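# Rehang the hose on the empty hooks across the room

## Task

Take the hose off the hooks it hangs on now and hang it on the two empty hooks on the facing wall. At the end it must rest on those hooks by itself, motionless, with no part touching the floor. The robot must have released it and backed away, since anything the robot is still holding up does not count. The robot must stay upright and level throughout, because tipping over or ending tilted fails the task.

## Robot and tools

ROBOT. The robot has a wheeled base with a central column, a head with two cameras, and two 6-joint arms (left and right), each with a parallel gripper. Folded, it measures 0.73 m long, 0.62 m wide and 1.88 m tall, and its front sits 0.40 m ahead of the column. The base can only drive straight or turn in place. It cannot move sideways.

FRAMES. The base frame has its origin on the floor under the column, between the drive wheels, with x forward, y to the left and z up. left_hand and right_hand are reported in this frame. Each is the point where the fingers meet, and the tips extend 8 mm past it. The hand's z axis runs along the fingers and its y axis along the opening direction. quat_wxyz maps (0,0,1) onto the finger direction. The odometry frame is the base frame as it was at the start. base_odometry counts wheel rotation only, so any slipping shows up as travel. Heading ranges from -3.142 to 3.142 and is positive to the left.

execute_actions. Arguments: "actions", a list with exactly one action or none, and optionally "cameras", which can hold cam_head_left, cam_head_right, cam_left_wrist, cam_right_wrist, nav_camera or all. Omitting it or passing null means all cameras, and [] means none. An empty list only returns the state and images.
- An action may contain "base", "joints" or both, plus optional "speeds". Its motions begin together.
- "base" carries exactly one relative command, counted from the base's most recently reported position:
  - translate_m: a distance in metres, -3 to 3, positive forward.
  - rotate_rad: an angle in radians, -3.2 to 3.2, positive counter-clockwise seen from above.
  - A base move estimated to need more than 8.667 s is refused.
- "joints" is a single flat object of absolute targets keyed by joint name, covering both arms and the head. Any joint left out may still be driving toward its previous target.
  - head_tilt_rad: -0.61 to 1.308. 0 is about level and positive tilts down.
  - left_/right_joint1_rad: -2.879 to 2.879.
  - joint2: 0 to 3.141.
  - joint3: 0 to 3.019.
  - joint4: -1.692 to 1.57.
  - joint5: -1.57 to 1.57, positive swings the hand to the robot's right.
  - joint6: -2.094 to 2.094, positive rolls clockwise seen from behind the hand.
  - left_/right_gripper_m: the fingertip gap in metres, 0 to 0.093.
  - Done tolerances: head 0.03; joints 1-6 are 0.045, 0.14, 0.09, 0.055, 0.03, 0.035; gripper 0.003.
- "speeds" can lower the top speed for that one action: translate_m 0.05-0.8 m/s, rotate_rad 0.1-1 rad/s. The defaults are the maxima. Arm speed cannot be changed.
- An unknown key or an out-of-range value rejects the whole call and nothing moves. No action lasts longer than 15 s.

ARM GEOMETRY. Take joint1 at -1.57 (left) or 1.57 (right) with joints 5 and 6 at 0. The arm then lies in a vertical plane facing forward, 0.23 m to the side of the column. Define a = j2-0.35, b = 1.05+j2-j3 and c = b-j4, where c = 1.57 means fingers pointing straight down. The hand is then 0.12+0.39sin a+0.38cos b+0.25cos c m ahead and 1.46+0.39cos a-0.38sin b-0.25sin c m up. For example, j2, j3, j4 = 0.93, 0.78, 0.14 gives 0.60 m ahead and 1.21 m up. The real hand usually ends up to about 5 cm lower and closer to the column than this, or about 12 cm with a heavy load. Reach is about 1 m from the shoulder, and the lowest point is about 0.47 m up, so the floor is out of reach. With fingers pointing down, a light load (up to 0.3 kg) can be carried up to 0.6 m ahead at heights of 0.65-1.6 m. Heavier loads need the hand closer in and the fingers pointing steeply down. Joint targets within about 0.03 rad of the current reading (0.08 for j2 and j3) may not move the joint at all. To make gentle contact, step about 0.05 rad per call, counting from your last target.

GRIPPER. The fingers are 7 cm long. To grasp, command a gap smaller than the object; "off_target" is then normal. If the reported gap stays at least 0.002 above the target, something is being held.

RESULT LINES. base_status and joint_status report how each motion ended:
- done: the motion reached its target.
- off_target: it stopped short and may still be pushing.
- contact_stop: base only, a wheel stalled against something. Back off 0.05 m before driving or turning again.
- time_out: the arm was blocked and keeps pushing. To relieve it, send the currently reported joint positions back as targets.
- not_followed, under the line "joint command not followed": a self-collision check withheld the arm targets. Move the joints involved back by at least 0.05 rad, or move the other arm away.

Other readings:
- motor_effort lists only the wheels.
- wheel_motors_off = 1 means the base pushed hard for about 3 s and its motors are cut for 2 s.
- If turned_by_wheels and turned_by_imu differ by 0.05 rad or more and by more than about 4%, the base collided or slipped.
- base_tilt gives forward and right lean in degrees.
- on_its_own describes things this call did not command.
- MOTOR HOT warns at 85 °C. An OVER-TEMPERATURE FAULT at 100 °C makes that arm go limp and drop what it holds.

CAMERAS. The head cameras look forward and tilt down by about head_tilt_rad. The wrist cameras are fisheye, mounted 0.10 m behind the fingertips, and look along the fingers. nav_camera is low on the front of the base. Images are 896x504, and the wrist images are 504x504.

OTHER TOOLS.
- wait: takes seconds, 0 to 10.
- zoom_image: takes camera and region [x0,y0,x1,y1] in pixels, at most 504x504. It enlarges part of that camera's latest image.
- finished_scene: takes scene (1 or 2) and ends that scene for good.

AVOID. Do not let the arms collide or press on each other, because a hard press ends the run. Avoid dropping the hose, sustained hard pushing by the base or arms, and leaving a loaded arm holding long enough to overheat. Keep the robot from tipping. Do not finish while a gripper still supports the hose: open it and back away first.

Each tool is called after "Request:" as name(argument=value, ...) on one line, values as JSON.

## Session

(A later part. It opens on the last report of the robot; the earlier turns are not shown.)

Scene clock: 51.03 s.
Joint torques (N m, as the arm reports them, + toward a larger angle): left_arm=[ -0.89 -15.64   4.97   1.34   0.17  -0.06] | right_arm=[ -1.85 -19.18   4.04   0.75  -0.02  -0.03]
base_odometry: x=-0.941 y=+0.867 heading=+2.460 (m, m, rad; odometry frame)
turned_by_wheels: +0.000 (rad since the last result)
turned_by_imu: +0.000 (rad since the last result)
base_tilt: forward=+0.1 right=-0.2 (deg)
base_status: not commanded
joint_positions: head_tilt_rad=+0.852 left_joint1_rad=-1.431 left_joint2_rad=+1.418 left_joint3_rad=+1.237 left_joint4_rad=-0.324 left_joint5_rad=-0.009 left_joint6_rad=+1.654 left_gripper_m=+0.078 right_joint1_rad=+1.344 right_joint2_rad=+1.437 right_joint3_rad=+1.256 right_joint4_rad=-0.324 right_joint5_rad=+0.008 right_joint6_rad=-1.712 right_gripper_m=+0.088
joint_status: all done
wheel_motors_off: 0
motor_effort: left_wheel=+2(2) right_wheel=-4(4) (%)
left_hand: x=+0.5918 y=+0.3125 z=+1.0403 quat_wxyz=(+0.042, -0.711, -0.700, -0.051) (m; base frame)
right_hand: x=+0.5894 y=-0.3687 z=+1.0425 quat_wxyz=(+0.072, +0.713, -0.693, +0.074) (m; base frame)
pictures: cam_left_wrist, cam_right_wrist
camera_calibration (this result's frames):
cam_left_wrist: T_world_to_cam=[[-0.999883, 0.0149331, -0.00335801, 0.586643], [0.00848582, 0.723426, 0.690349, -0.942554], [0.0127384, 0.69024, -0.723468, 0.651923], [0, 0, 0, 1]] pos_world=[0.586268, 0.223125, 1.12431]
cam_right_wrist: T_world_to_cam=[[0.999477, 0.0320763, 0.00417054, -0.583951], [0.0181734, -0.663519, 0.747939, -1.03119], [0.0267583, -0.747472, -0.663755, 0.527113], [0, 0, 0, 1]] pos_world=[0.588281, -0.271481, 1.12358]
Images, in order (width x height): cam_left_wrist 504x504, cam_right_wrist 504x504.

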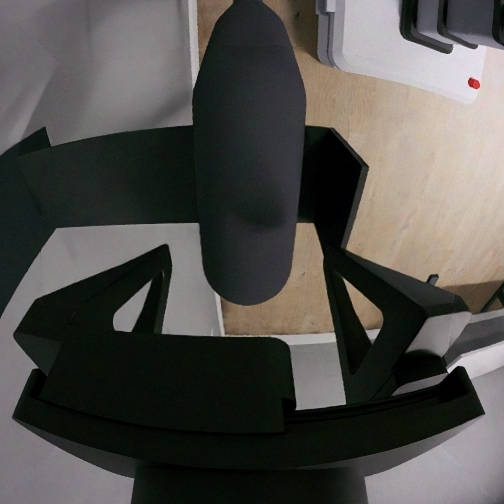

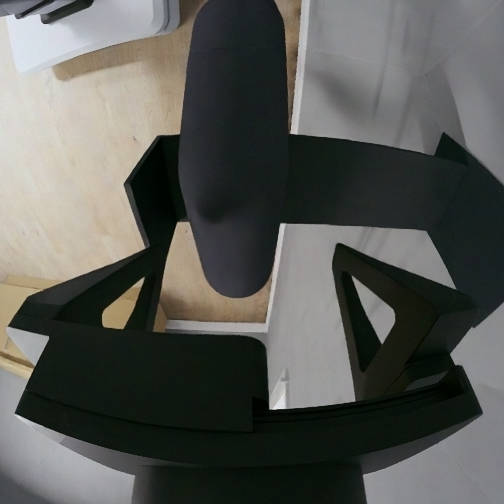

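Request:
execute_actions(actions=[{"joints":{"left_joint2_rad":1.47,"left_joint4_rad":-0.25,"right_joint2_rad":1.49,"right_joint4_rad":-0.265}}], cameras=[])

Request:
execute_actions(actions=[{"joints":{"left_joint2_rad":1.51,"left_joint4_rad":-0.18,"right_joint2_rad":1.53,"right_joint4_rad":-0.195}}], cameras=["cam_left_wrist","cam_right_wrist"])

Scene clock: 54.97 s.
Joint torques (N m, as the arm reports them, + toward a larger angle): left_arm=[ -0.56 -15.71   4.5    1.29   0.15  -0.06] | right_arm=[ -1.74 -19.24   3.54   0.72  -0.01  -0.03]
base_odometry: x=-0.941 y=+0.867 heading=+2.460 (m, m, rad; odometry frame)
turned_by_wheels: +0.000 (rad since the last result)
turned_by_imu: +0.000 (rad since the last result)
base_tilt: forward=+0.2 right=-0.2 (deg)
base_status: not commanded
joint_positions: head_tilt_rad=+0.852 left_joint1_rad=-1.431 left_joint2_rad=+1.460 left_joint3_rad=+1.237 left_joint4_rad=-0.265 left_joint5_rad=-0.009 left_joint6_rad=+1.654 left_gripper_m=+0.078 right_joint1_rad=+1.344 right_joint2_rad=+1.480 right_joint3_rad=+1.256 right_joint4_rad=-0.270 right_joint5_rad=+0.008 right_joint6_rad=-1.712 right_gripper_m=+0.088
joint_status: all done
wheel_motors_off: 0
motor_effort: left_wheel=+3(3) right_wheel=-3(4) (%)
left_hand: x=+0.5880 y=+0.3146 z=+1.0209 quat_wxyz=(+0.036, -0.711, -0.700, -0.057) (m; base frame)
right_hand: x=+0.5838 y=-0.3719 z=+1.0228 quat_wxyz=(+0.069, +0.714, -0.693, +0.078) (m; base frame)
pictures: none
No camera images: the call's "cameras" was empty. Leave "cameras" out to get every camera's image.

Scene clock: 55.63 s.
Joint torques (N m, as the arm reports them, + toward a larger angle): left_arm=[ -0.64 -15.84   4.12   1.48   0.15  -0.06] | right_arm=[ -1.97 -18.97   3.29   0.92  -0.01  -0.02]
base_odometry: x=-0.941 y=+0.867 heading=+2.460 (m, m, rad; odometry frame)
turned_by_wheels: +0.000 (rad since the last result)
turned_by_imu: +0.000 (rad since the last result)
base_tilt: forward=+0.1 right=-0.1 (deg)
base_status: not commanded
joint_positions: head_tilt_rad=+0.852 left_joint1_rad=-1.431 left_joint2_rad=+1.499 left_joint3_rad=+1.237 left_joint4_rad=-0.196 left_joint5_rad=-0.009 left_joint6_rad=+1.654 left_gripper_m=+0.078 right_joint1_rad=+1.344 right_joint2_rad=+1.519 right_joint3_rad=+1.256 right_joint4_rad=-0.201 right_joint5_rad=+0.008 right_joint6_rad=-1.712 right_gripper_m=+0.088
joint_status: all done
wheel_motors_off: 0
motor_effort: left_wheel=+3(2) right_wheel=-4(4) (%)
left_hand: x=+0.5873 y=+0.3167 z=+1.0036 quat_wxyz=(+0.026, -0.711, -0.699, -0.069) (m; base frame)
right_hand: x=+0.5829 y=-0.3752 z=+1.0058 quat_wxyz=(+0.059, +0.714, -0.691, +0.090) (m; base frame)
pictures: cam_left_wrist, cam_right_wrist
camera_calibration (this result's frames):
cam_left_wrist: T_world_to_cam=[[-0.998549, 0.0206641, -0.0497381, 0.625917], [-0.0195664, 0.721203, 0.692448, -0.905097], [0.0501801, 0.692416, -0.719752, 0.596147], [0, 0, 0, 1]] pos_world=[0.577385, 0.227043, 1.08694]
cam_right_wrist: T_world_to_cam=[[0.998178, 0.0403684, 0.0448416, -0.614131], [-0.00706168, -0.659931, 0.751293, -0.995353], [0.0599209, -0.750241, -0.658443, 0.472333], [0, 0, 0, 1]] pos_world=[0.577681, -0.277709, 1.08635]
Images, in order (width x height): cam_left_wrist 504x504, cam_right_wrist 504x504.

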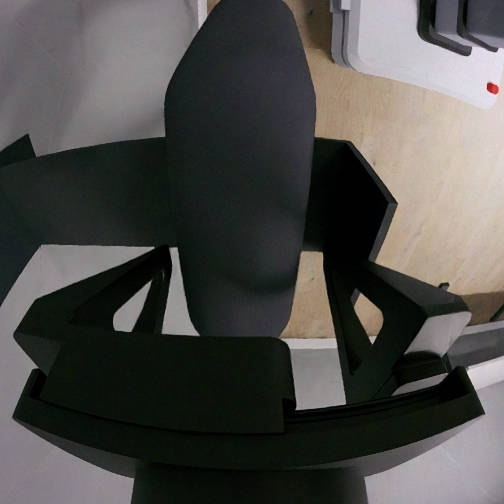

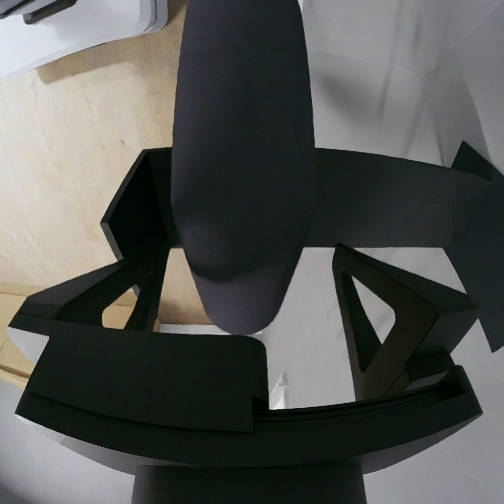

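Request:
execute_actions(actions=[{"joints":{"left_joint2_rad":1.56,"left_joint3_rad":1.28,"left_joint4_rad":-0.15,"right_joint2_rad":1.58,"right_joint3_rad":1.285,"right_joint4_rad":-0.165}}], cameras=["cam_left_wrist","cam_right_wrist","cam_head_left"])

Scene clock: 57.77 s.
Joint torques (N m, as the arm reports them, + toward a larger angle): left_arm=[ -0.52 -16.06   3.72   1.38   0.16  -0.07] | right_arm=[ -1.97 -18.23   3.6    0.59   0.01  -0.04]
base_odometry: x=-0.941 y=+0.867 heading=+2.460 (m, m, rad; odometry frame)
turned_by_wheels: +0.000 (rad since the last result)
turned_by_imu: +0.000 (rad since the last result)
base_tilt: forward=+0.0 right=-0.3 (deg)
base_status: not commanded
joint_positions: head_tilt_rad=+0.852 left_joint1_rad=-1.431 left_joint2_rad=+1.548 left_joint3_rad=+1.271 left_joint4_rad=-0.163 left_joint5_rad=-0.009 left_joint6_rad=+1.654 left_gripper_m=+0.078 right_joint1_rad=+1.344 right_joint2_rad=+1.559 right_joint3_rad=+1.276 right_joint4_rad=-0.166 right_joint5_rad=+0.008 right_joint6_rad=-1.712 right_gripper_m=+0.088
joint_status: all done
wheel_motors_off: 0
motor_effort: left_wheel=+3(3) right_wheel=-4(4) (%)
left_hand: x=+0.5934 y=+0.3193 z=+0.9854 quat_wxyz=(+0.020, -0.711, -0.698, -0.075) (m; base frame)
right_hand: x=+0.5848 y=-0.3785 z=+0.9902 quat_wxyz=(+0.054, +0.715, -0.691, +0.096) (m; base frame)
pictures: cam_head_left, cam_left_wrist, cam_right_wrist
camera_calibration (this result's frames):
cam_head_left: T_world_to_cam=[[-0.0537359, -0.998539, 0.00570472, 0.0225512], [-0.698578, 0.0335102, -0.714749, 1.13706], [0.713514, -0.0423929, -0.699358, 0.970065], [0, 0, 0, 1]] pos_world=[0.103379, 0.0255391, 1.491]
cam_left_wrist: T_world_to_cam=[[-0.997461, 0.0228909, -0.0674314, 0.647119], [-0.0303099, 0.720394, 0.692903, -0.88814], [0.0644383, 0.693188, -0.717871, 0.570415], [0, 0, 0, 1]] pos_world=[0.5818, 0.229592, 1.06852]
cam_right_wrist: T_world_to_cam=[[0.99727, 0.0434469, 0.0597102, -0.628234], [-0.0162897, -0.659244, 0.751753, -0.980505], [0.072025, -0.750673, -0.656736, 0.450566], [0, 0, 0, 1]] pos_world=[0.578095, -0.280869, 1.07051]
Images, in order (width x height): cam_head_left 896x504, cam_left_wrist 504x504, cam_right_wrist 504x504.

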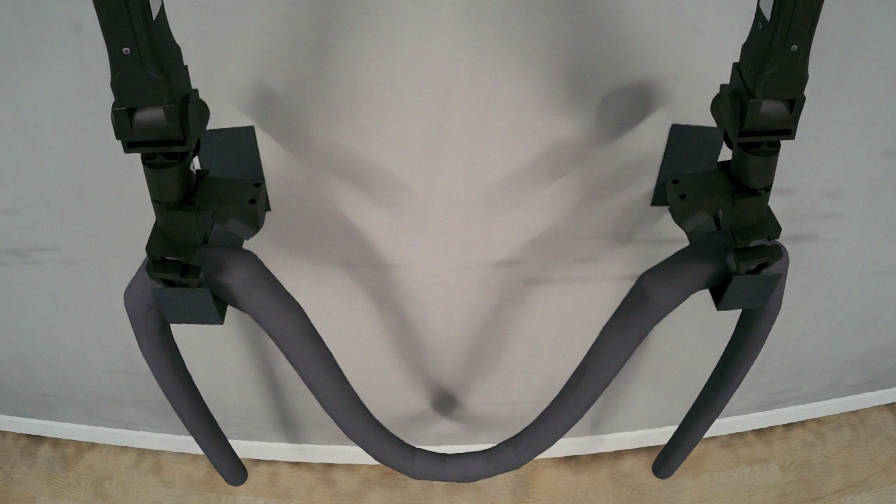

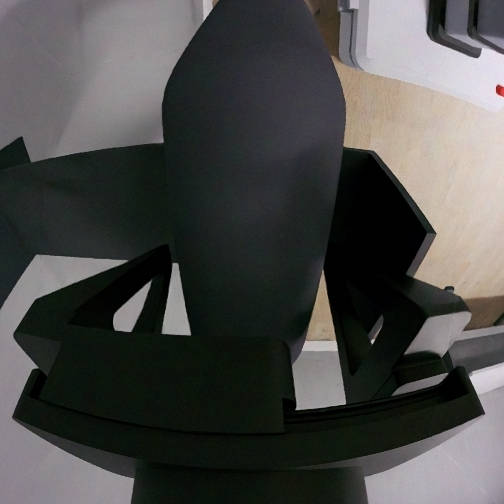

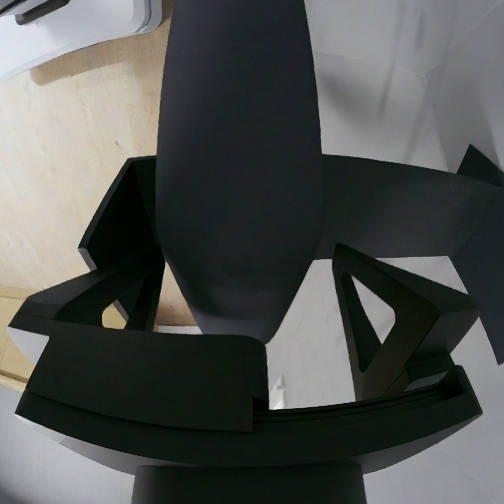

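One more small step, then grip.

Request:
execute_actions(actions=[{"joints":{"left_joint2_rad":1.59,"left_joint3_rad":1.30,"right_gripper_m":0.076,"right_joint2_rad":1.62,"right_joint3_rad":1.32}}], cameras=[])

Request:
execute_actions(actions=[{"joints":{"left_gripper_m":0.02,"right_gripper_m":0.02}}], cameras=["cam_left_wrist","cam_right_wrist"])

Scene clock: 59.80 s.
Joint torques (N m, as the arm reports them, + toward a larger angle): left_arm=[ -0.78 -15.1    3.82   1.34   0.15  -0.06] | right_arm=[ -2.03 -18.61   3.51   0.57   0.05  -0.03]
base_odometry: x=-0.941 y=+0.867 heading=+2.460 (m, m, rad; odometry frame)
turned_by_wheels: +0.000 (rad since the last result)
turned_by_imu: +0.000 (rad since the last result)
base_tilt: forward=+0.1 right=-0.2 (deg)
base_status: not commanded
joint_positions: head_tilt_rad=+0.852 left_joint1_rad=-1.431 left_joint2_rad=+1.567 left_joint3_rad=+1.291 left_joint4_rad=-0.163 left_joint5_rad=-0.008 left_joint6_rad=+1.654 left_gripper_m=+0.078 right_joint1_rad=+1.344 right_joint2_rad=+1.600 right_joint3_rad=+1.310 right_joint4_rad=-0.164 right_joint5_rad=+0.007 right_joint6_rad=-1.711 right_gripper_m=+0.076
joint_status: all done
wheel_motors_off: 0
motor_effort: left_wheel=+1(3) right_wheel=-3(4) (%)
left_hand: x=+0.5963 y=+0.3203 z=+0.9787 quat_wxyz=(+0.020, -0.711, -0.698, -0.076) (m; base frame)
right_hand: x=+0.5861 y=-0.3816 z=+0.9748 quat_wxyz=(+0.056, +0.714, -0.691, +0.094) (m; base frame)
pictures: none
No camera images: the call's "cameras" was empty. Leave "cameras" out to get every camera's image.

Scene clock: 60.43 s.
Joint torques (N m, as the arm reports them, + toward a larger angle): left_arm=[ -0.49 -15.18   3.92   1.38   0.12  -0.09] | right_arm=[ -2.07 -18.51   3.61   0.85   0.04  -0.01]
base_odometry: x=-0.941 y=+0.867 heading=+2.460 (m, m, rad; odometry frame)
turned_by_wheels: +0.000 (rad since the last result)
turned_by_imu: +0.000 (rad since the last result)
base_tilt: forward=+0.1 right=-0.1 (deg)
base_status: not commanded
joint_positions: head_tilt_rad=+0.852 left_joint1_rad=-1.431 left_joint2_rad=+1.568 left_joint3_rad=+1.289 left_joint4_rad=-0.163 left_joint5_rad=-0.008 left_joint6_rad=+1.657 left_gripper_m=+0.058 right_joint1_rad=+1.343 right_joint2_rad=+1.601 right_joint3_rad=+1.310 right_joint4_rad=-0.172 right_joint5_rad=+0.007 right_joint6_rad=-1.711 right_gripper_m=+0.058
joint_status: left_gripper_m off_target (ended at +0.058, target +0.020); right_gripper_m off_target (ended at +0.058, target +0.020)
wheel_motors_off: 0
motor_effort: left_wheel=+4(4) right_wheel=-3(4) (%)
left_hand: x=+0.5946 y=+0.3202 z=+0.9779 quat_wxyz=(+0.021, -0.712, -0.698, -0.075) (m; base frame)
right_hand: x=+0.5837 y=-0.3816 z=+0.9745 quat_wxyz=(+0.058, +0.714, -0.692, +0.091) (m; base frame)
pictures: cam_left_wrist, cam_right_wrist
camera_calibration (this result's frames):
cam_left_wrist: T_world_to_cam=[[-0.997556, 0.0249281, -0.0652713, 0.645124], [-0.0273165, 0.720684, 0.692725, -0.885265], [0.0643083, 0.692815, -0.718242, 0.56485], [0, 0, 0, 1]] pos_world=[0.583041, 0.230579, 1.06105]
cam_right_wrist: T_world_to_cam=[[0.998106, 0.0401636, 0.0465999, -0.615029], [-0.00845766, -0.660703, 0.7506, -0.974812], [0.0609355, -0.749572, -0.659112, 0.44719], [0, 0, 0, 1]] pos_world=[0.578369, -0.284158, 1.0551]
Images, in order (width x height): cam_left_wrist 504x504, cam_right_wrist 504x504.

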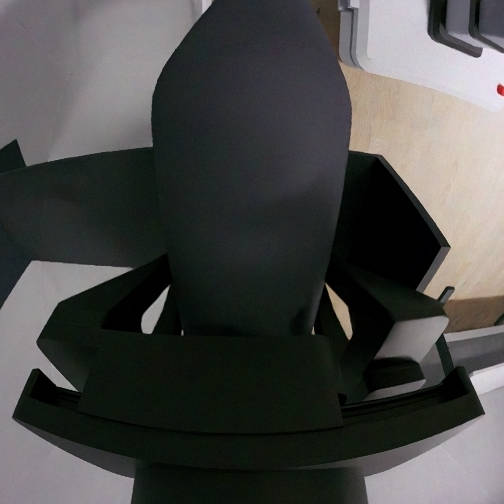

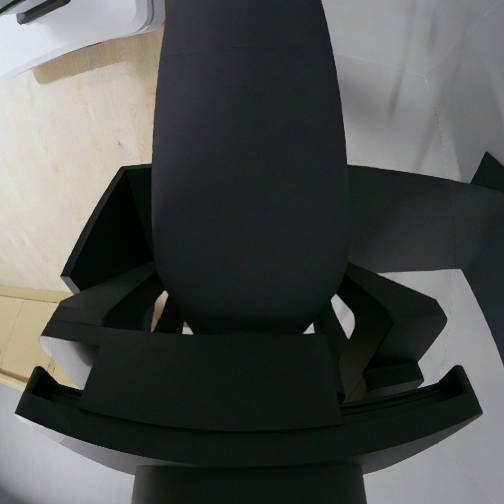

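Lift with j2 first (moves toward the wall, free).

Request:
execute_actions(actions=[{"joints":{"left_joint2_rad":1.42,"right_joint2_rad":1.45}}], cameras=[])

Request:
execute_actions(actions=[{"joints":{"left_joint1_rad":-1.41,"right_joint1_rad":1.31,"left_joint2_rad":1.30,"right_joint2_rad":1.33,"left_joint4_rad":-0.42,"right_joint4_rad":-0.43}}], cameras=["cam_head_left","nav_camera"])

Scene clock: 63.43 s.
Joint torques (N m, as the arm reports them, + toward a larger angle): left_arm=[ -0.5  -20.22   5.67   1.58   0.06  -0.09] | right_arm=[ -2.08 -24.57   4.89   1.06   0.31  -0.03]
base_odometry: x=-0.941 y=+0.867 heading=+2.460 (m, m, rad; odometry frame)
turned_by_wheels: +0.000 (rad since the last result)
turned_by_imu: +0.000 (rad since the last result)
base_tilt: forward=+0.1 right=-0.4 (deg)
base_status: not commanded
joint_positions: head_tilt_rad=+0.852 left_joint1_rad=-1.431 left_joint2_rad=+1.458 left_joint3_rad=+1.283 left_joint4_rad=-0.163 left_joint5_rad=-0.006 left_joint6_rad=+1.657 left_gripper_m=+0.058 right_joint1_rad=+1.350 right_joint2_rad=+1.491 right_joint3_rad=+1.308 right_joint4_rad=-0.172 right_joint5_rad=+0.000 right_joint6_rad=-1.711 right_gripper_m=+0.058
joint_status: all done
wheel_motors_off: 0
motor_effort: left_wheel=+3(1) right_wheel=-3(3) (%)
left_hand: x=+0.6416 y=+0.3166 z=+1.0315 quat_wxyz=(-0.014, -0.712, -0.693, -0.113) (m; base frame)
right_hand: x=+0.6351 y=-0.3713 z=+1.0270 quat_wxyz=(+0.020, +0.717, -0.685, +0.129) (m; base frame)
pictures: none
No camera images: the call's "cameras" was empty. Leave "cameras" out to get every camera's image.

Scene clock: 64.40 s.
Joint torques (N m, as the arm reports them, + toward a larger angle): left_arm=[  0.13 -20.18   6.55   0.33   0.05  -0.07] | right_arm=[ -3.08 -24.24   5.59   0.43   0.43  -0.03]
base_odometry: x=-0.941 y=+0.867 heading=+2.460 (m, m, rad; odometry frame)
turned_by_wheels: +0.000 (rad since the last result)
turned_by_imu: +0.000 (rad since the last result)
base_tilt: forward=+0.1 right=-0.3 (deg)
base_status: not commanded
joint_positions: head_tilt_rad=+0.852 left_joint1_rad=-1.430 left_joint2_rad=+1.335 left_joint3_rad=+1.283 left_joint4_rad=-0.409 left_joint5_rad=-0.006 left_joint6_rad=+1.657 left_gripper_m=+0.058 right_joint1_rad=+1.332 right_joint2_rad=+1.367 right_joint3_rad=+1.308 right_joint4_rad=-0.429 right_joint5_rad=-0.004 right_joint6_rad=-1.711 right_gripper_m=+0.058
joint_status: all done
wheel_motors_off: 0
motor_effort: left_wheel=+3(3) right_wheel=-3(3) (%)
left_hand: x=+0.6309 y=+0.3101 z=+1.0871 quat_wxyz=(+0.027, -0.712, -0.699, -0.067) (m; base frame)
right_hand: x=+0.6232 y=-0.3691 z=+1.0848 quat_wxyz=(+0.066, +0.712, -0.695, +0.081) (m; base frame)
pictures: cam_head_left, nav_camera
camera_calibration (this result's frames):
cam_head_left: T_world_to_cam=[[-0.0537359, -0.998539, 0.00570471, 0.0225512], [-0.698577, 0.0335102, -0.714749, 1.13706], [0.713514, -0.0423929, -0.699357, 0.970065], [0, 0, 0, 1]] pos_world=[0.103379, 0.0255391, 1.491]
Images, in order (width x height): cam_head_left 896x504, nav_camera 896x504.

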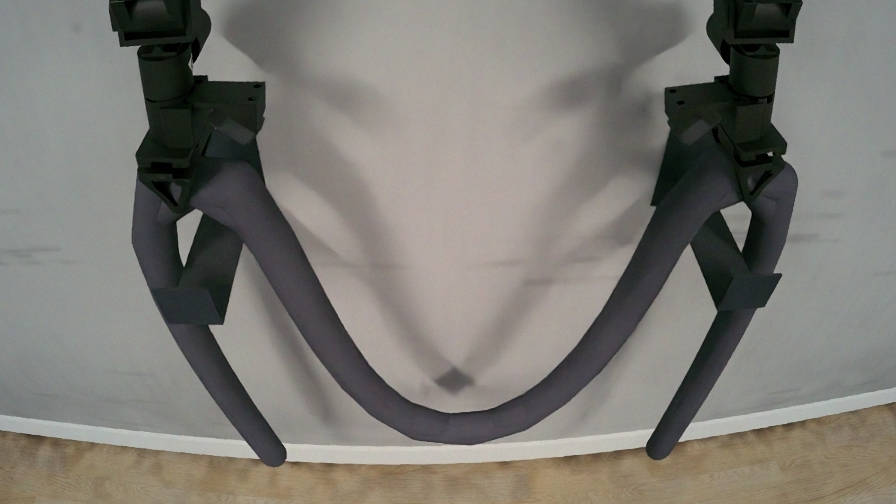

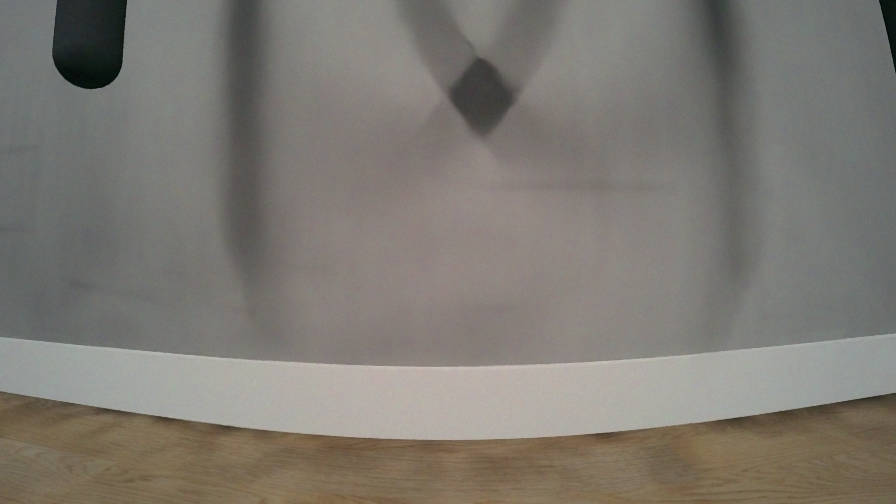

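Request:
execute_actions(actions=[{"joints":{"left_joint1_rad":-1.35,"right_joint1_rad":1.26,"left_joint2_rad":1.25,"right_joint2_rad":1.28}}], cameras=[])

Request:
execute_actions(actions=[{"base":{"translate_m":-0.4},"speeds":{"translate_m":0.3}}], cameras=["cam_head_left"])

Scene clock: 68.77 s.
Joint torques (N m, as the arm reports them, + toward a larger angle): left_arm=[  0.18 -22.     6.86   0.38  -0.15  -0.09] | right_arm=[ -3.15 -26.14   6.     0.44   0.61  -0.04]
base_odometry: x=-0.941 y=+0.867 heading=+2.460 (m, m, rad; odometry frame)
turned_by_wheels: +0.000 (rad since the last result)
turned_by_imu: +0.000 (rad since the last result)
base_tilt: forward=+0.0 right=-0.2 (deg)
base_status: not commanded
joint_positions: head_tilt_rad=+0.852 left_joint1_rad=-1.360 left_joint2_rad=+1.309 left_joint3_rad=+1.283 left_joint4_rad=-0.409 left_joint5_rad=-0.002 left_joint6_rad=+1.657 left_gripper_m=+0.058 right_joint1_rad=+1.274 right_joint2_rad=+1.342 right_joint3_rad=+1.308 right_joint4_rad=-0.429 right_joint5_rad=-0.007 right_joint6_rad=-1.711 right_gripper_m=+0.058
joint_status: all done
wheel_motors_off: 0
motor_effort: left_wheel=+2(3) right_wheel=-4(5) (%)
left_hand: x=+0.6372 y=+0.3495 z=+1.1070 quat_wxyz=(+0.040, -0.699, -0.707, -0.096) (m; base frame)
right_hand: x=+0.6286 y=-0.4008 z=+1.1058 quat_wxyz=(+0.076, +0.701, -0.701, +0.106) (m; base frame)
pictures: none
No camera images: the call's "cameras" was empty. Leave "cameras" out to get every camera's image.

Scene clock: 71.37 s.
Joint torques (N m, as the arm reports them, + toward a larger angle): left_arm=[  0.23 -21.73   6.96   0.49  -0.26  -0.09] | right_arm=[ -3.   -26.36   6.02   0.57   0.62  -0.03]
base_odometry: x=-0.631 y=+0.614 heading=+2.461 (m, m, rad; odometry frame)
turned_by_wheels: +0.001 (rad since the last result)
turned_by_imu: +0.001 (rad since the last result)
base_tilt: forward=-0.1 right=-0.2 (deg)
base_status: done
joint_positions: head_tilt_rad=+0.852 left_joint1_rad=-1.360 left_joint2_rad=+1.304 left_joint3_rad=+1.281 left_joint4_rad=-0.411 left_joint5_rad=+0.001 left_joint6_rad=+1.655 left_gripper_m=+0.058 right_joint1_rad=+1.275 right_joint2_rad=+1.340 right_joint3_rad=+1.307 right_joint4_rad=-0.431 right_joint5_rad=-0.007 right_joint6_rad=-1.711 right_gripper_m=+0.058
joint_status: not commanded
wheel_motors_off: 0
motor_effort: left_wheel=+0(35) right_wheel=-1(49) (%)
left_hand: x=+0.6372 y=+0.3486 z=+1.1086 quat_wxyz=(+0.039, -0.699, -0.708, -0.096) (m; base frame)
right_hand: x=+0.6281 y=-0.4000 z=+1.1060 quat_wxyz=(+0.076, +0.701, -0.701, +0.105) (m; base frame)
pictures: cam_head_left
camera_calibration (this result's frames):
cam_head_left: T_world_to_cam=[[-0.053734, -0.998539, 0.00572243, 0.0225239], [-0.698813, 0.0335102, -0.714519, 1.13671], [0.713283, -0.0423929, -0.699593, 0.970438], [0, 0, 0, 1]] pos_world=[0.103363, 0.0255391, 1.49099]
Images, in order (width x height): cam_head_left 896x504.

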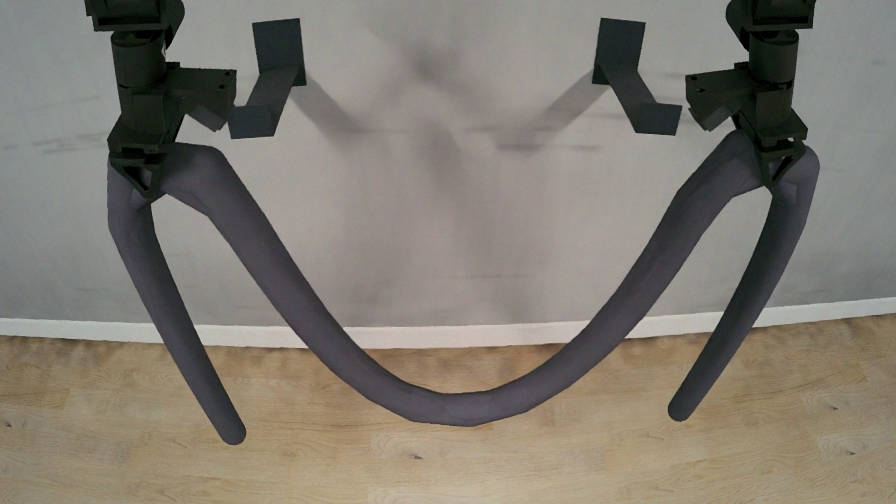

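Request:
execute_actions(actions=[{"base":{"rotate_rad":-3.035},"speeds":{"rotate_rad":0.7}}], cameras=["nav_camera"])

Request:
execute_actions(actions=[{"base":{"translate_m":1.4},"speeds":{"translate_m":0.6}}], cameras=[])

Request:
execute_actions(actions=[{"base":{"rotate_rad":-0.13},"speeds":{"rotate_rad":0.5}}], cameras=["cam_head_left","nav_camera"])

Scene clock: 78.77 s.
Joint torques (N m, as the arm reports them, + toward a larger angle): left_arm=[  0.01 -21.76   6.97   0.44  -0.23  -0.07] | right_arm=[ -3.13 -26.48   6.15   0.63   0.62  -0.04]
base_odometry: x=-0.631 y=+0.615 heading=-0.574 (m, m, rad; odometry frame)
turned_by_wheels: -3.035 (rad since the last result)
turned_by_imu: -3.015 (rad since the last result)
base_tilt: forward=+0.0 right=-0.2 (deg)
base_status: done
joint_positions: head_tilt_rad=+0.852 left_joint1_rad=-1.359 left_joint2_rad=+1.304 left_joint3_rad=+1.281 left_joint4_rad=-0.411 left_joint5_rad=+0.000 left_joint6_rad=+1.655 left_gripper_m=+0.058 right_joint1_rad=+1.272 right_joint2_rad=+1.340 right_joint3_rad=+1.307 right_joint4_rad=-0.431 right_joint5_rad=-0.007 right_joint6_rad=-1.711 right_gripper_m=+0.058
joint_status: not commanded
wheel_motors_off: 0
motor_effort: left_wheel=+3(45) right_wheel=+0(53) (%)
left_hand: x=+0.6371 y=+0.3489 z=+1.1087 quat_wxyz=(+0.039, -0.699, -0.708, -0.096) (m; base frame)
right_hand: x=+0.6280 y=-0.4016 z=+1.1067 quat_wxyz=(+0.077, +0.701, -0.701, +0.106) (m; base frame)
pictures: nav_camera
Images, in order (width x height): nav_camera 896x504.

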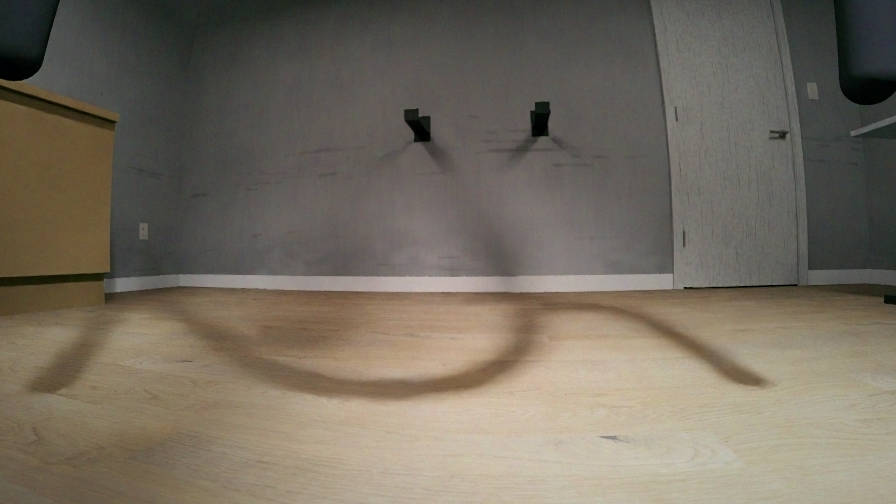

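Scene clock: 82.87 s.
Joint torques (N m, as the arm reports them, + toward a larger angle): left_arm=[  0.34 -22.     7.28   0.55  -0.24  -0.08] | right_arm=[ -3.22 -25.82   6.01   0.54   0.6   -0.03]
base_odometry: x=+0.545 y=-0.146 heading=-0.574 (m, m, rad; odometry frame)
turned_by_wheels: +0.000 (rad since the last result)
turned_by_imu: +0.001 (rad since the last result)
base_tilt: forward=+0.0 right=-0.3 (deg)
base_status: done
joint_positions: head_tilt_rad=+0.852 left_joint1_rad=-1.359 left_joint2_rad=+1.304 left_joint3_rad=+1.279 left_joint4_rad=-0.411 left_joint5_rad=+0.000 left_joint6_rad=+1.655 left_gripper_m=+0.058 right_joint1_rad=+1.274 right_joint2_rad=+1.340 right_joint3_rad=+1.307 right_joint4_rad=-0.432 right_joint5_rad=-0.007 right_joint6_rad=-1.711 right_gripper_m=+0.058
joint_status: not commanded
wheel_motors_off: 0
motor_effort: left_wheel=+0(51) right_wheel=+0(63) (%)
left_hand: x=+0.6362 y=+0.3489 z=+1.1083 quat_wxyz=(+0.039, -0.698, -0.708, -0.095) (m; base frame)
right_hand: x=+0.6281 y=-0.4007 z=+1.1066 quat_wxyz=(+0.076, +0.701, -0.701, +0.106) (m; base frame)
pictures: none
No camera images: the call's "cameras" was empty. Leave "cameras" out to get every camera's image.

Scene clock: 83.93 s.
Joint torques (N m, as the arm reports them, + toward a larger angle): left_arm=[  0.21 -21.46   7.11   0.51  -0.23  -0.09] | right_arm=[ -3.13 -26.02   6.14   0.6    0.63  -0.01]
base_odometry: x=+0.545 y=-0.146 heading=-0.703 (m, m, rad; odometry frame)
turned_by_wheels: -0.129 (rad since the last result)
turned_by_imu: -0.125 (rad since the last result)
base_tilt: forward=+0.0 right=-0.2 (deg)
base_status: done
joint_positions: head_tilt_rad=+0.852 left_joint1_rad=-1.359 left_joint2_rad=+1.304 left_joint3_rad=+1.279 left_joint4_rad=-0.411 left_joint5_rad=+0.000 left_joint6_rad=+1.655 left_gripper_m=+0.058 right_joint1_rad=+1.276 right_joint2_rad=+1.339 right_joint3_rad=+1.307 right_joint4_rad=-0.432 right_joint5_rad=-0.008 right_joint6_rad=-1.711 right_gripper_m=+0.058
joint_status: not commanded
wheel_motors_off: 0
motor_effort: left_wheel=-1(39) right_wheel=-2(56) (%)
left_hand: x=+0.6362 y=+0.3489 z=+1.1084 quat_wxyz=(+0.040, -0.698, -0.708, -0.095) (m; base frame)
right_hand: x=+0.6286 y=-0.3995 z=+1.1067 quat_wxyz=(+0.075, +0.701, -0.701, +0.105) (m; base frame)
pictures: cam_head_left, nav_camera
camera_calibration (this result's frames):
cam_head_left: T_world_to_cam=[[-0.0537333, -0.998539, 0.00572846, 0.0225145], [-0.698893, 0.0335102, -0.71444, 1.1366], [0.713205, -0.0423929, -0.699673, 0.970566], [0, 0, 0, 1]] pos_world=[0.103358, 0.0255391, 1.49098]
Images, in order (width x height): cam_head_left 896x504, nav_camera 896x504.

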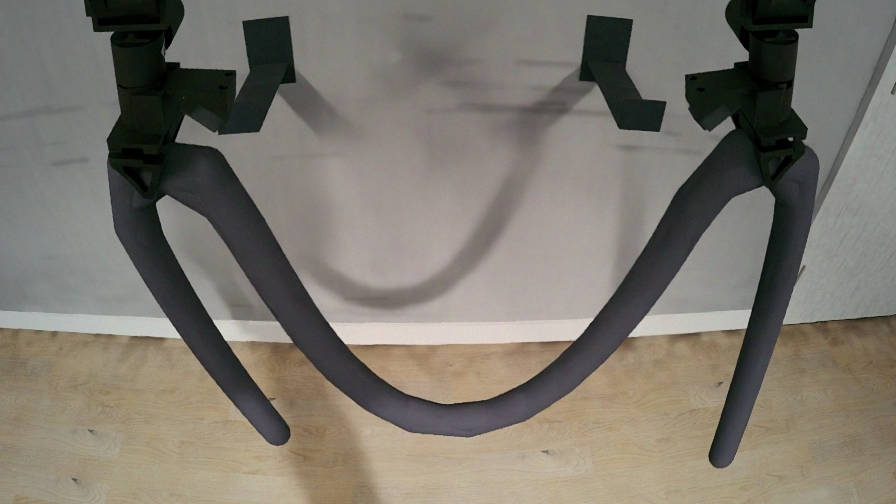

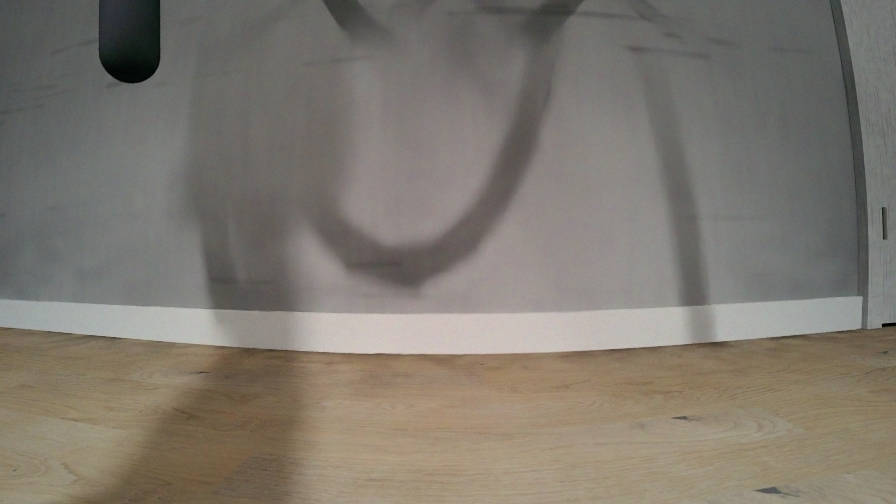

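Request:
execute_actions(actions=[{"base":{"translate_m":0.22},"speeds":{"translate_m":0.2},"joints":{"left_joint1_rad":-1.28}}], cameras=["cam_head_left","cam_left_wrist","cam_right_wrist"])

Scene clock: 87.33 s.
Joint torques (N m, as the arm reports them, + toward a larger angle): left_arm=[  1.24 -21.57   7.24   0.56  -0.32  -0.07] | right_arm=[ -3.03 -25.99   6.03   0.68   0.63  -0.02]
base_odometry: x=+0.713 y=-0.288 heading=-0.704 (m, m, rad; odometry frame)
turned_by_wheels: -0.001 (rad since the last result)
turned_by_imu: -0.001 (rad since the last result)
base_tilt: forward=+0.1 right=-0.4 (deg)
base_status: done
joint_positions: head_tilt_rad=+0.852 left_joint1_rad=-1.297 left_joint2_rad=+1.304 left_joint3_rad=+1.279 left_joint4_rad=-0.411 left_joint5_rad=+0.001 left_joint6_rad=+1.655 left_gripper_m=+0.058 right_joint1_rad=+1.277 right_joint2_rad=+1.339 right_joint3_rad=+1.307 right_joint4_rad=-0.432 right_joint5_rad=-0.008 right_joint6_rad=-1.711 right_gripper_m=+0.058
joint_status: all done
wheel_motors_off: 0
motor_effort: left_wheel=-1(39) right_wheel=+0(75) (%)
left_hand: x=+0.6315 y=+0.3847 z=+1.1159 quat_wxyz=(+0.060, -0.686, -0.716, -0.113) (m; base frame)
right_hand: x=+0.6286 y=-0.3987 z=+1.1065 quat_wxyz=(+0.075, +0.702, -0.701, +0.105) (m; base frame)
pictures: cam_head_left, cam_left_wrist, cam_right_wrist
camera_calibration (this result's frames):
cam_head_left: T_world_to_cam=[[-0.053733, -0.998539, 0.00573198, 0.0225091], [-0.69894, 0.0335102, -0.714395, 1.13653], [0.713159, -0.0423929, -0.69972, 0.97064], [0, 0, 0, 1]] pos_world=[0.103354, 0.0255391, 1.49098]
cam_left_wrist: T_world_to_cam=[[-0.996817, -0.034649, -0.0717961, 0.719089], [-0.0773347, 0.638932, 0.765366, -1.0443], [0.0193537, 0.768482, -0.639578, 0.528467], [0, 0, 0, 1]] pos_world=[0.625812, 0.286033, 1.18889]
cam_right_wrist: T_world_to_cam=[[0.998887, 0.00983321, 0.046141, -0.677302], [-0.0297618, -0.627519, 0.778032, -1.08857], [0.0366049, -0.778539, -0.626527, 0.48632], [0, 0, 0, 1]] pos_world=[0.626348, -0.297817, 1.18288]
Images, in order (width x height): cam_head_left 896x504, cam_left_wrist 504x504, cam_right_wrist 504x504.

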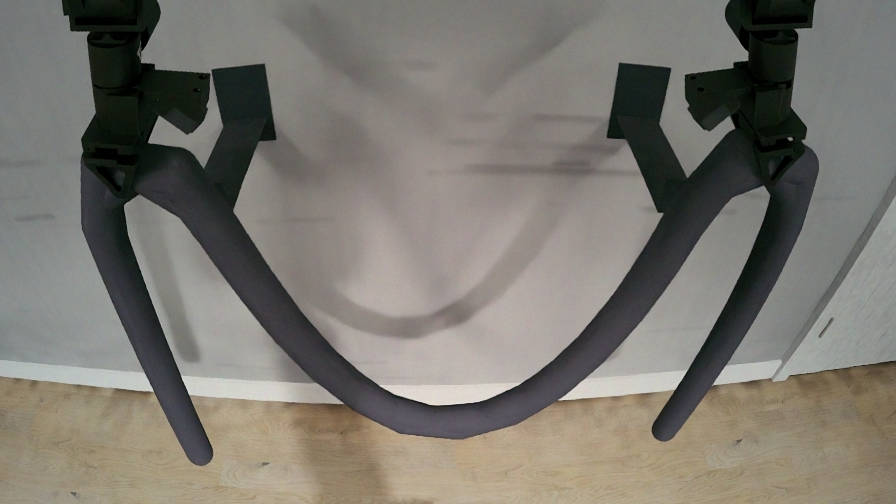

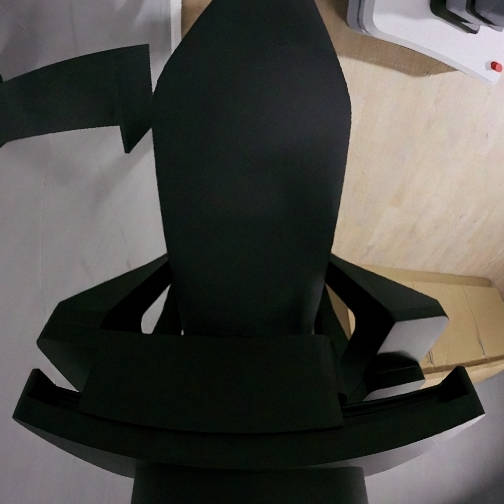

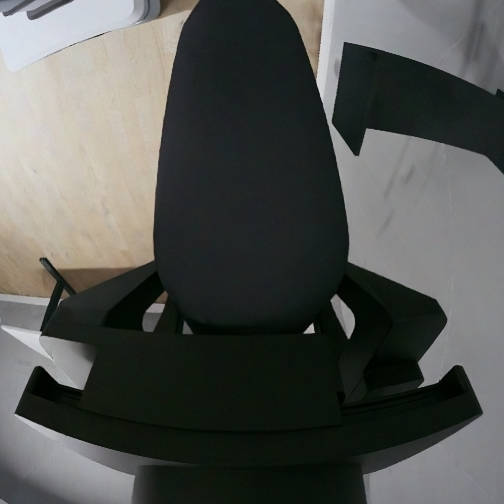

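Request:
execute_actions(actions=[{"base":{"translate_m":0.23},"speeds":{"translate_m":0.15}}], cameras=["cam_head_left"])

Scene clock: 90.90 s.
Joint torques (N m, as the arm reports them, + toward a larger angle): left_arm=[  0.73 -21.1    7.28   0.7   -0.36  -0.14] | right_arm=[ -3.23 -26.09   8.01   0.73   0.71   0.15]
base_odometry: x=+0.888 y=-0.437 heading=-0.705 (m, m, rad; odometry frame)
turned_by_wheels: -0.001 (rad since the last result)
turned_by_imu: +0.000 (rad since the last result)
base_tilt: forward=+0.1 right=-0.1 (deg)
base_status: done
joint_positions: head_tilt_rad=+0.852 left_joint1_rad=-1.297 left_joint2_rad=+1.304 left_joint3_rad=+1.278 left_joint4_rad=-0.416 left_joint5_rad=+0.002 left_joint6_rad=+1.664 left_gripper_m=+0.058 right_joint1_rad=+1.278 right_joint2_rad=+1.338 right_joint3_rad=+1.283 right_joint4_rad=-0.434 right_joint5_rad=-0.009 right_joint6_rad=-1.729 right_gripper_m=+0.058
joint_status: not commanded
wheel_motors_off: 0
motor_effort: left_wheel=-1(35) right_wheel=-1(45) (%)
left_hand: x=+0.6297 y=+0.3844 z=+1.1155 quat_wxyz=(+0.062, -0.689, -0.713, -0.110) (m; base frame)
right_hand: x=+0.6141 y=-0.3968 z=+1.1019 quat_wxyz=(+0.082, +0.707, -0.696, +0.093) (m; base frame)
pictures: cam_head_left
camera_calibration (this result's frames):
cam_head_left: T_world_to_cam=[[-0.0537329, -0.998539, 0.00573287, 0.0225077], [-0.698952, 0.0335102, -0.714383, 1.13651], [0.713147, -0.0423929, -0.699731, 0.970658], [0, 0, 0, 1]] pos_world=[0.103354, 0.0255391, 1.49098]
Images, in order (width x height): cam_head_left 896x504.

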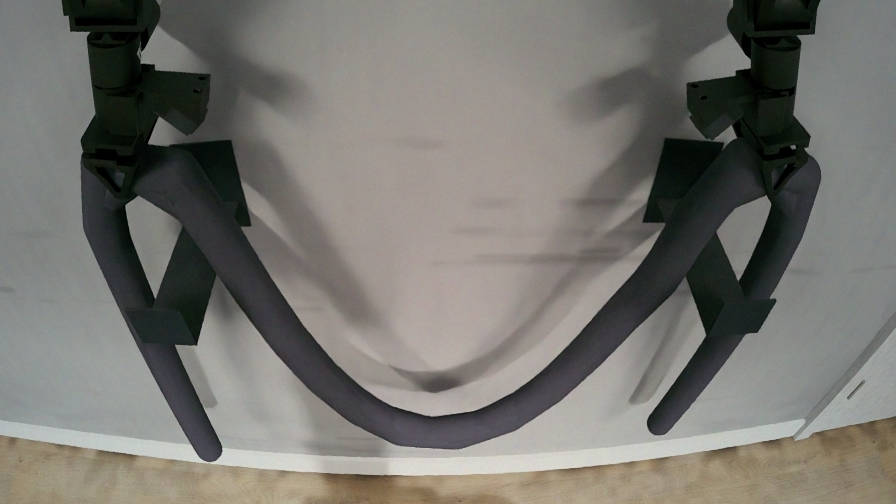

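In. Recentre hands and lower.

Request:
execute_actions(actions=[{"joints":{"left_joint1_rad":-1.39,"right_joint1_rad":1.385,"left_joint2_rad":1.42,"right_joint2_rad":1.44,"left_joint4_rad":-0.25,"right_joint4_rad":-0.25}}], cameras=[])

Request:
execute_actions(actions=[{"joints":{"left_joint2_rad":1.51,"right_joint2_rad":1.53,"left_joint4_rad":-0.16,"right_joint4_rad":-0.16}}], cameras=["cam_head_left"])

Scene clock: 94.07 s.
Joint torques (N m, as the arm reports them, + toward a larger angle): left_arm=[  0.32 -21.3    5.65   1.42   0.08  -0.15] | right_arm=[ -1.64 -24.51   6.19   0.62   0.06   0.15]
base_odometry: x=+0.888 y=-0.437 heading=-0.705 (m, m, rad; odometry frame)
turned_by_wheels: +0.000 (rad since the last result)
turned_by_imu: +0.000 (rad since the last result)
base_tilt: forward=+0.0 right=-0.3 (deg)
base_status: not commanded
joint_positions: head_tilt_rad=+0.852 left_joint1_rad=-1.399 left_joint2_rad=+1.473 left_joint3_rad=+1.278 left_joint4_rad=-0.264 left_joint5_rad=-0.008 left_joint6_rad=+1.664 left_gripper_m=+0.058 right_joint1_rad=+1.391 right_joint2_rad=+1.482 right_joint3_rad=+1.291 right_joint4_rad=-0.252 right_joint5_rad=+0.006 right_joint6_rad=-1.729 right_gripper_m=+0.058
joint_status: all done
wheel_motors_off: 0
motor_effort: left_wheel=-2(1) right_wheel=+1(1) (%)
left_hand: x=+0.6059 y=+0.3364 z=+1.0231 quat_wxyz=(+0.037, -0.709, -0.700, -0.077) (m; base frame)
right_hand: x=+0.6117 y=-0.3430 z=+1.0213 quat_wxyz=(+0.037, +0.730, -0.678, +0.084) (m; base frame)
pictures: none
No camera images: the call's "cameras" was empty. Leave "cameras" out to get every camera's image.

Scene clock: 94.83 s.
Joint torques (N m, as the arm reports them, + toward a larger angle): left_arm=[ -0.03 -17.97   5.21   1.6    0.23  -0.14] | right_arm=[ -1.89 -21.45   5.58   0.75   0.03   0.15]
base_odometry: x=+0.888 y=-0.437 heading=-0.705 (m, m, rad; odometry frame)
turned_by_wheels: +0.000 (rad since the last result)
turned_by_imu: +0.000 (rad since the last result)
base_tilt: forward=+0.0 right=-0.2 (deg)
base_status: not commanded
joint_positions: head_tilt_rad=+0.852 left_joint1_rad=-1.394 left_joint2_rad=+1.519 left_joint3_rad=+1.278 left_joint4_rad=-0.176 left_joint5_rad=-0.011 left_joint6_rad=+1.664 left_gripper_m=+0.058 right_joint1_rad=+1.388 right_joint2_rad=+1.539 right_joint3_rad=+1.292 right_joint4_rad=-0.162 right_joint5_rad=+0.006 right_joint6_rad=-1.729 right_gripper_m=+0.058
joint_status: all done
wheel_motors_off: 0
motor_effort: left_wheel=+1(2) right_wheel=+1(2) (%)
left_hand: x=+0.6061 y=+0.3436 z=+1.0034 quat_wxyz=(+0.027, -0.708, -0.699, -0.096) (m; base frame)
right_hand: x=+0.6084 y=-0.3488 z=+0.9964 quat_wxyz=(+0.027, +0.729, -0.676, +0.098) (m; base frame)
pictures: cam_head_left
camera_calibration (this result's frames):
cam_head_left: T_world_to_cam=[[-0.0537329, -0.998539, 0.00573287, 0.0225077], [-0.698952, 0.0335102, -0.714383, 1.13651], [0.713147, -0.0423929, -0.699731, 0.970659], [0, 0, 0, 1]] pos_world=[0.103354, 0.0255391, 1.49098]
Images, in order (width x height): cam_head_left 896x504.

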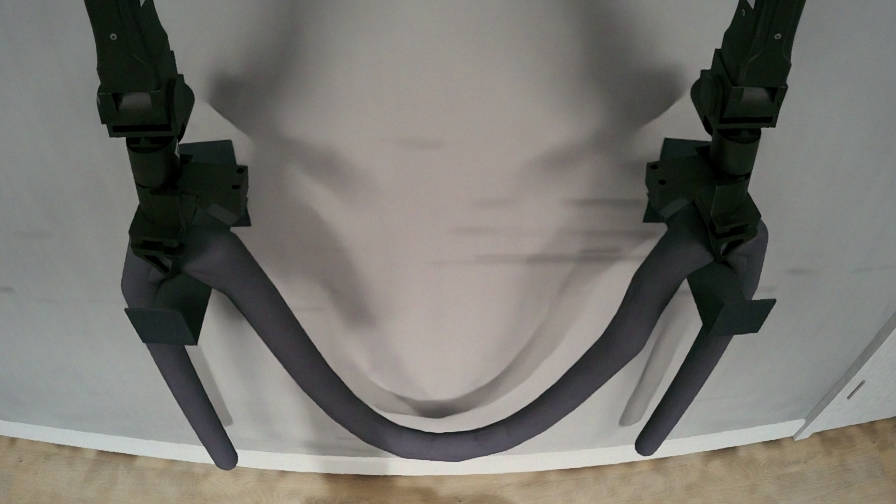

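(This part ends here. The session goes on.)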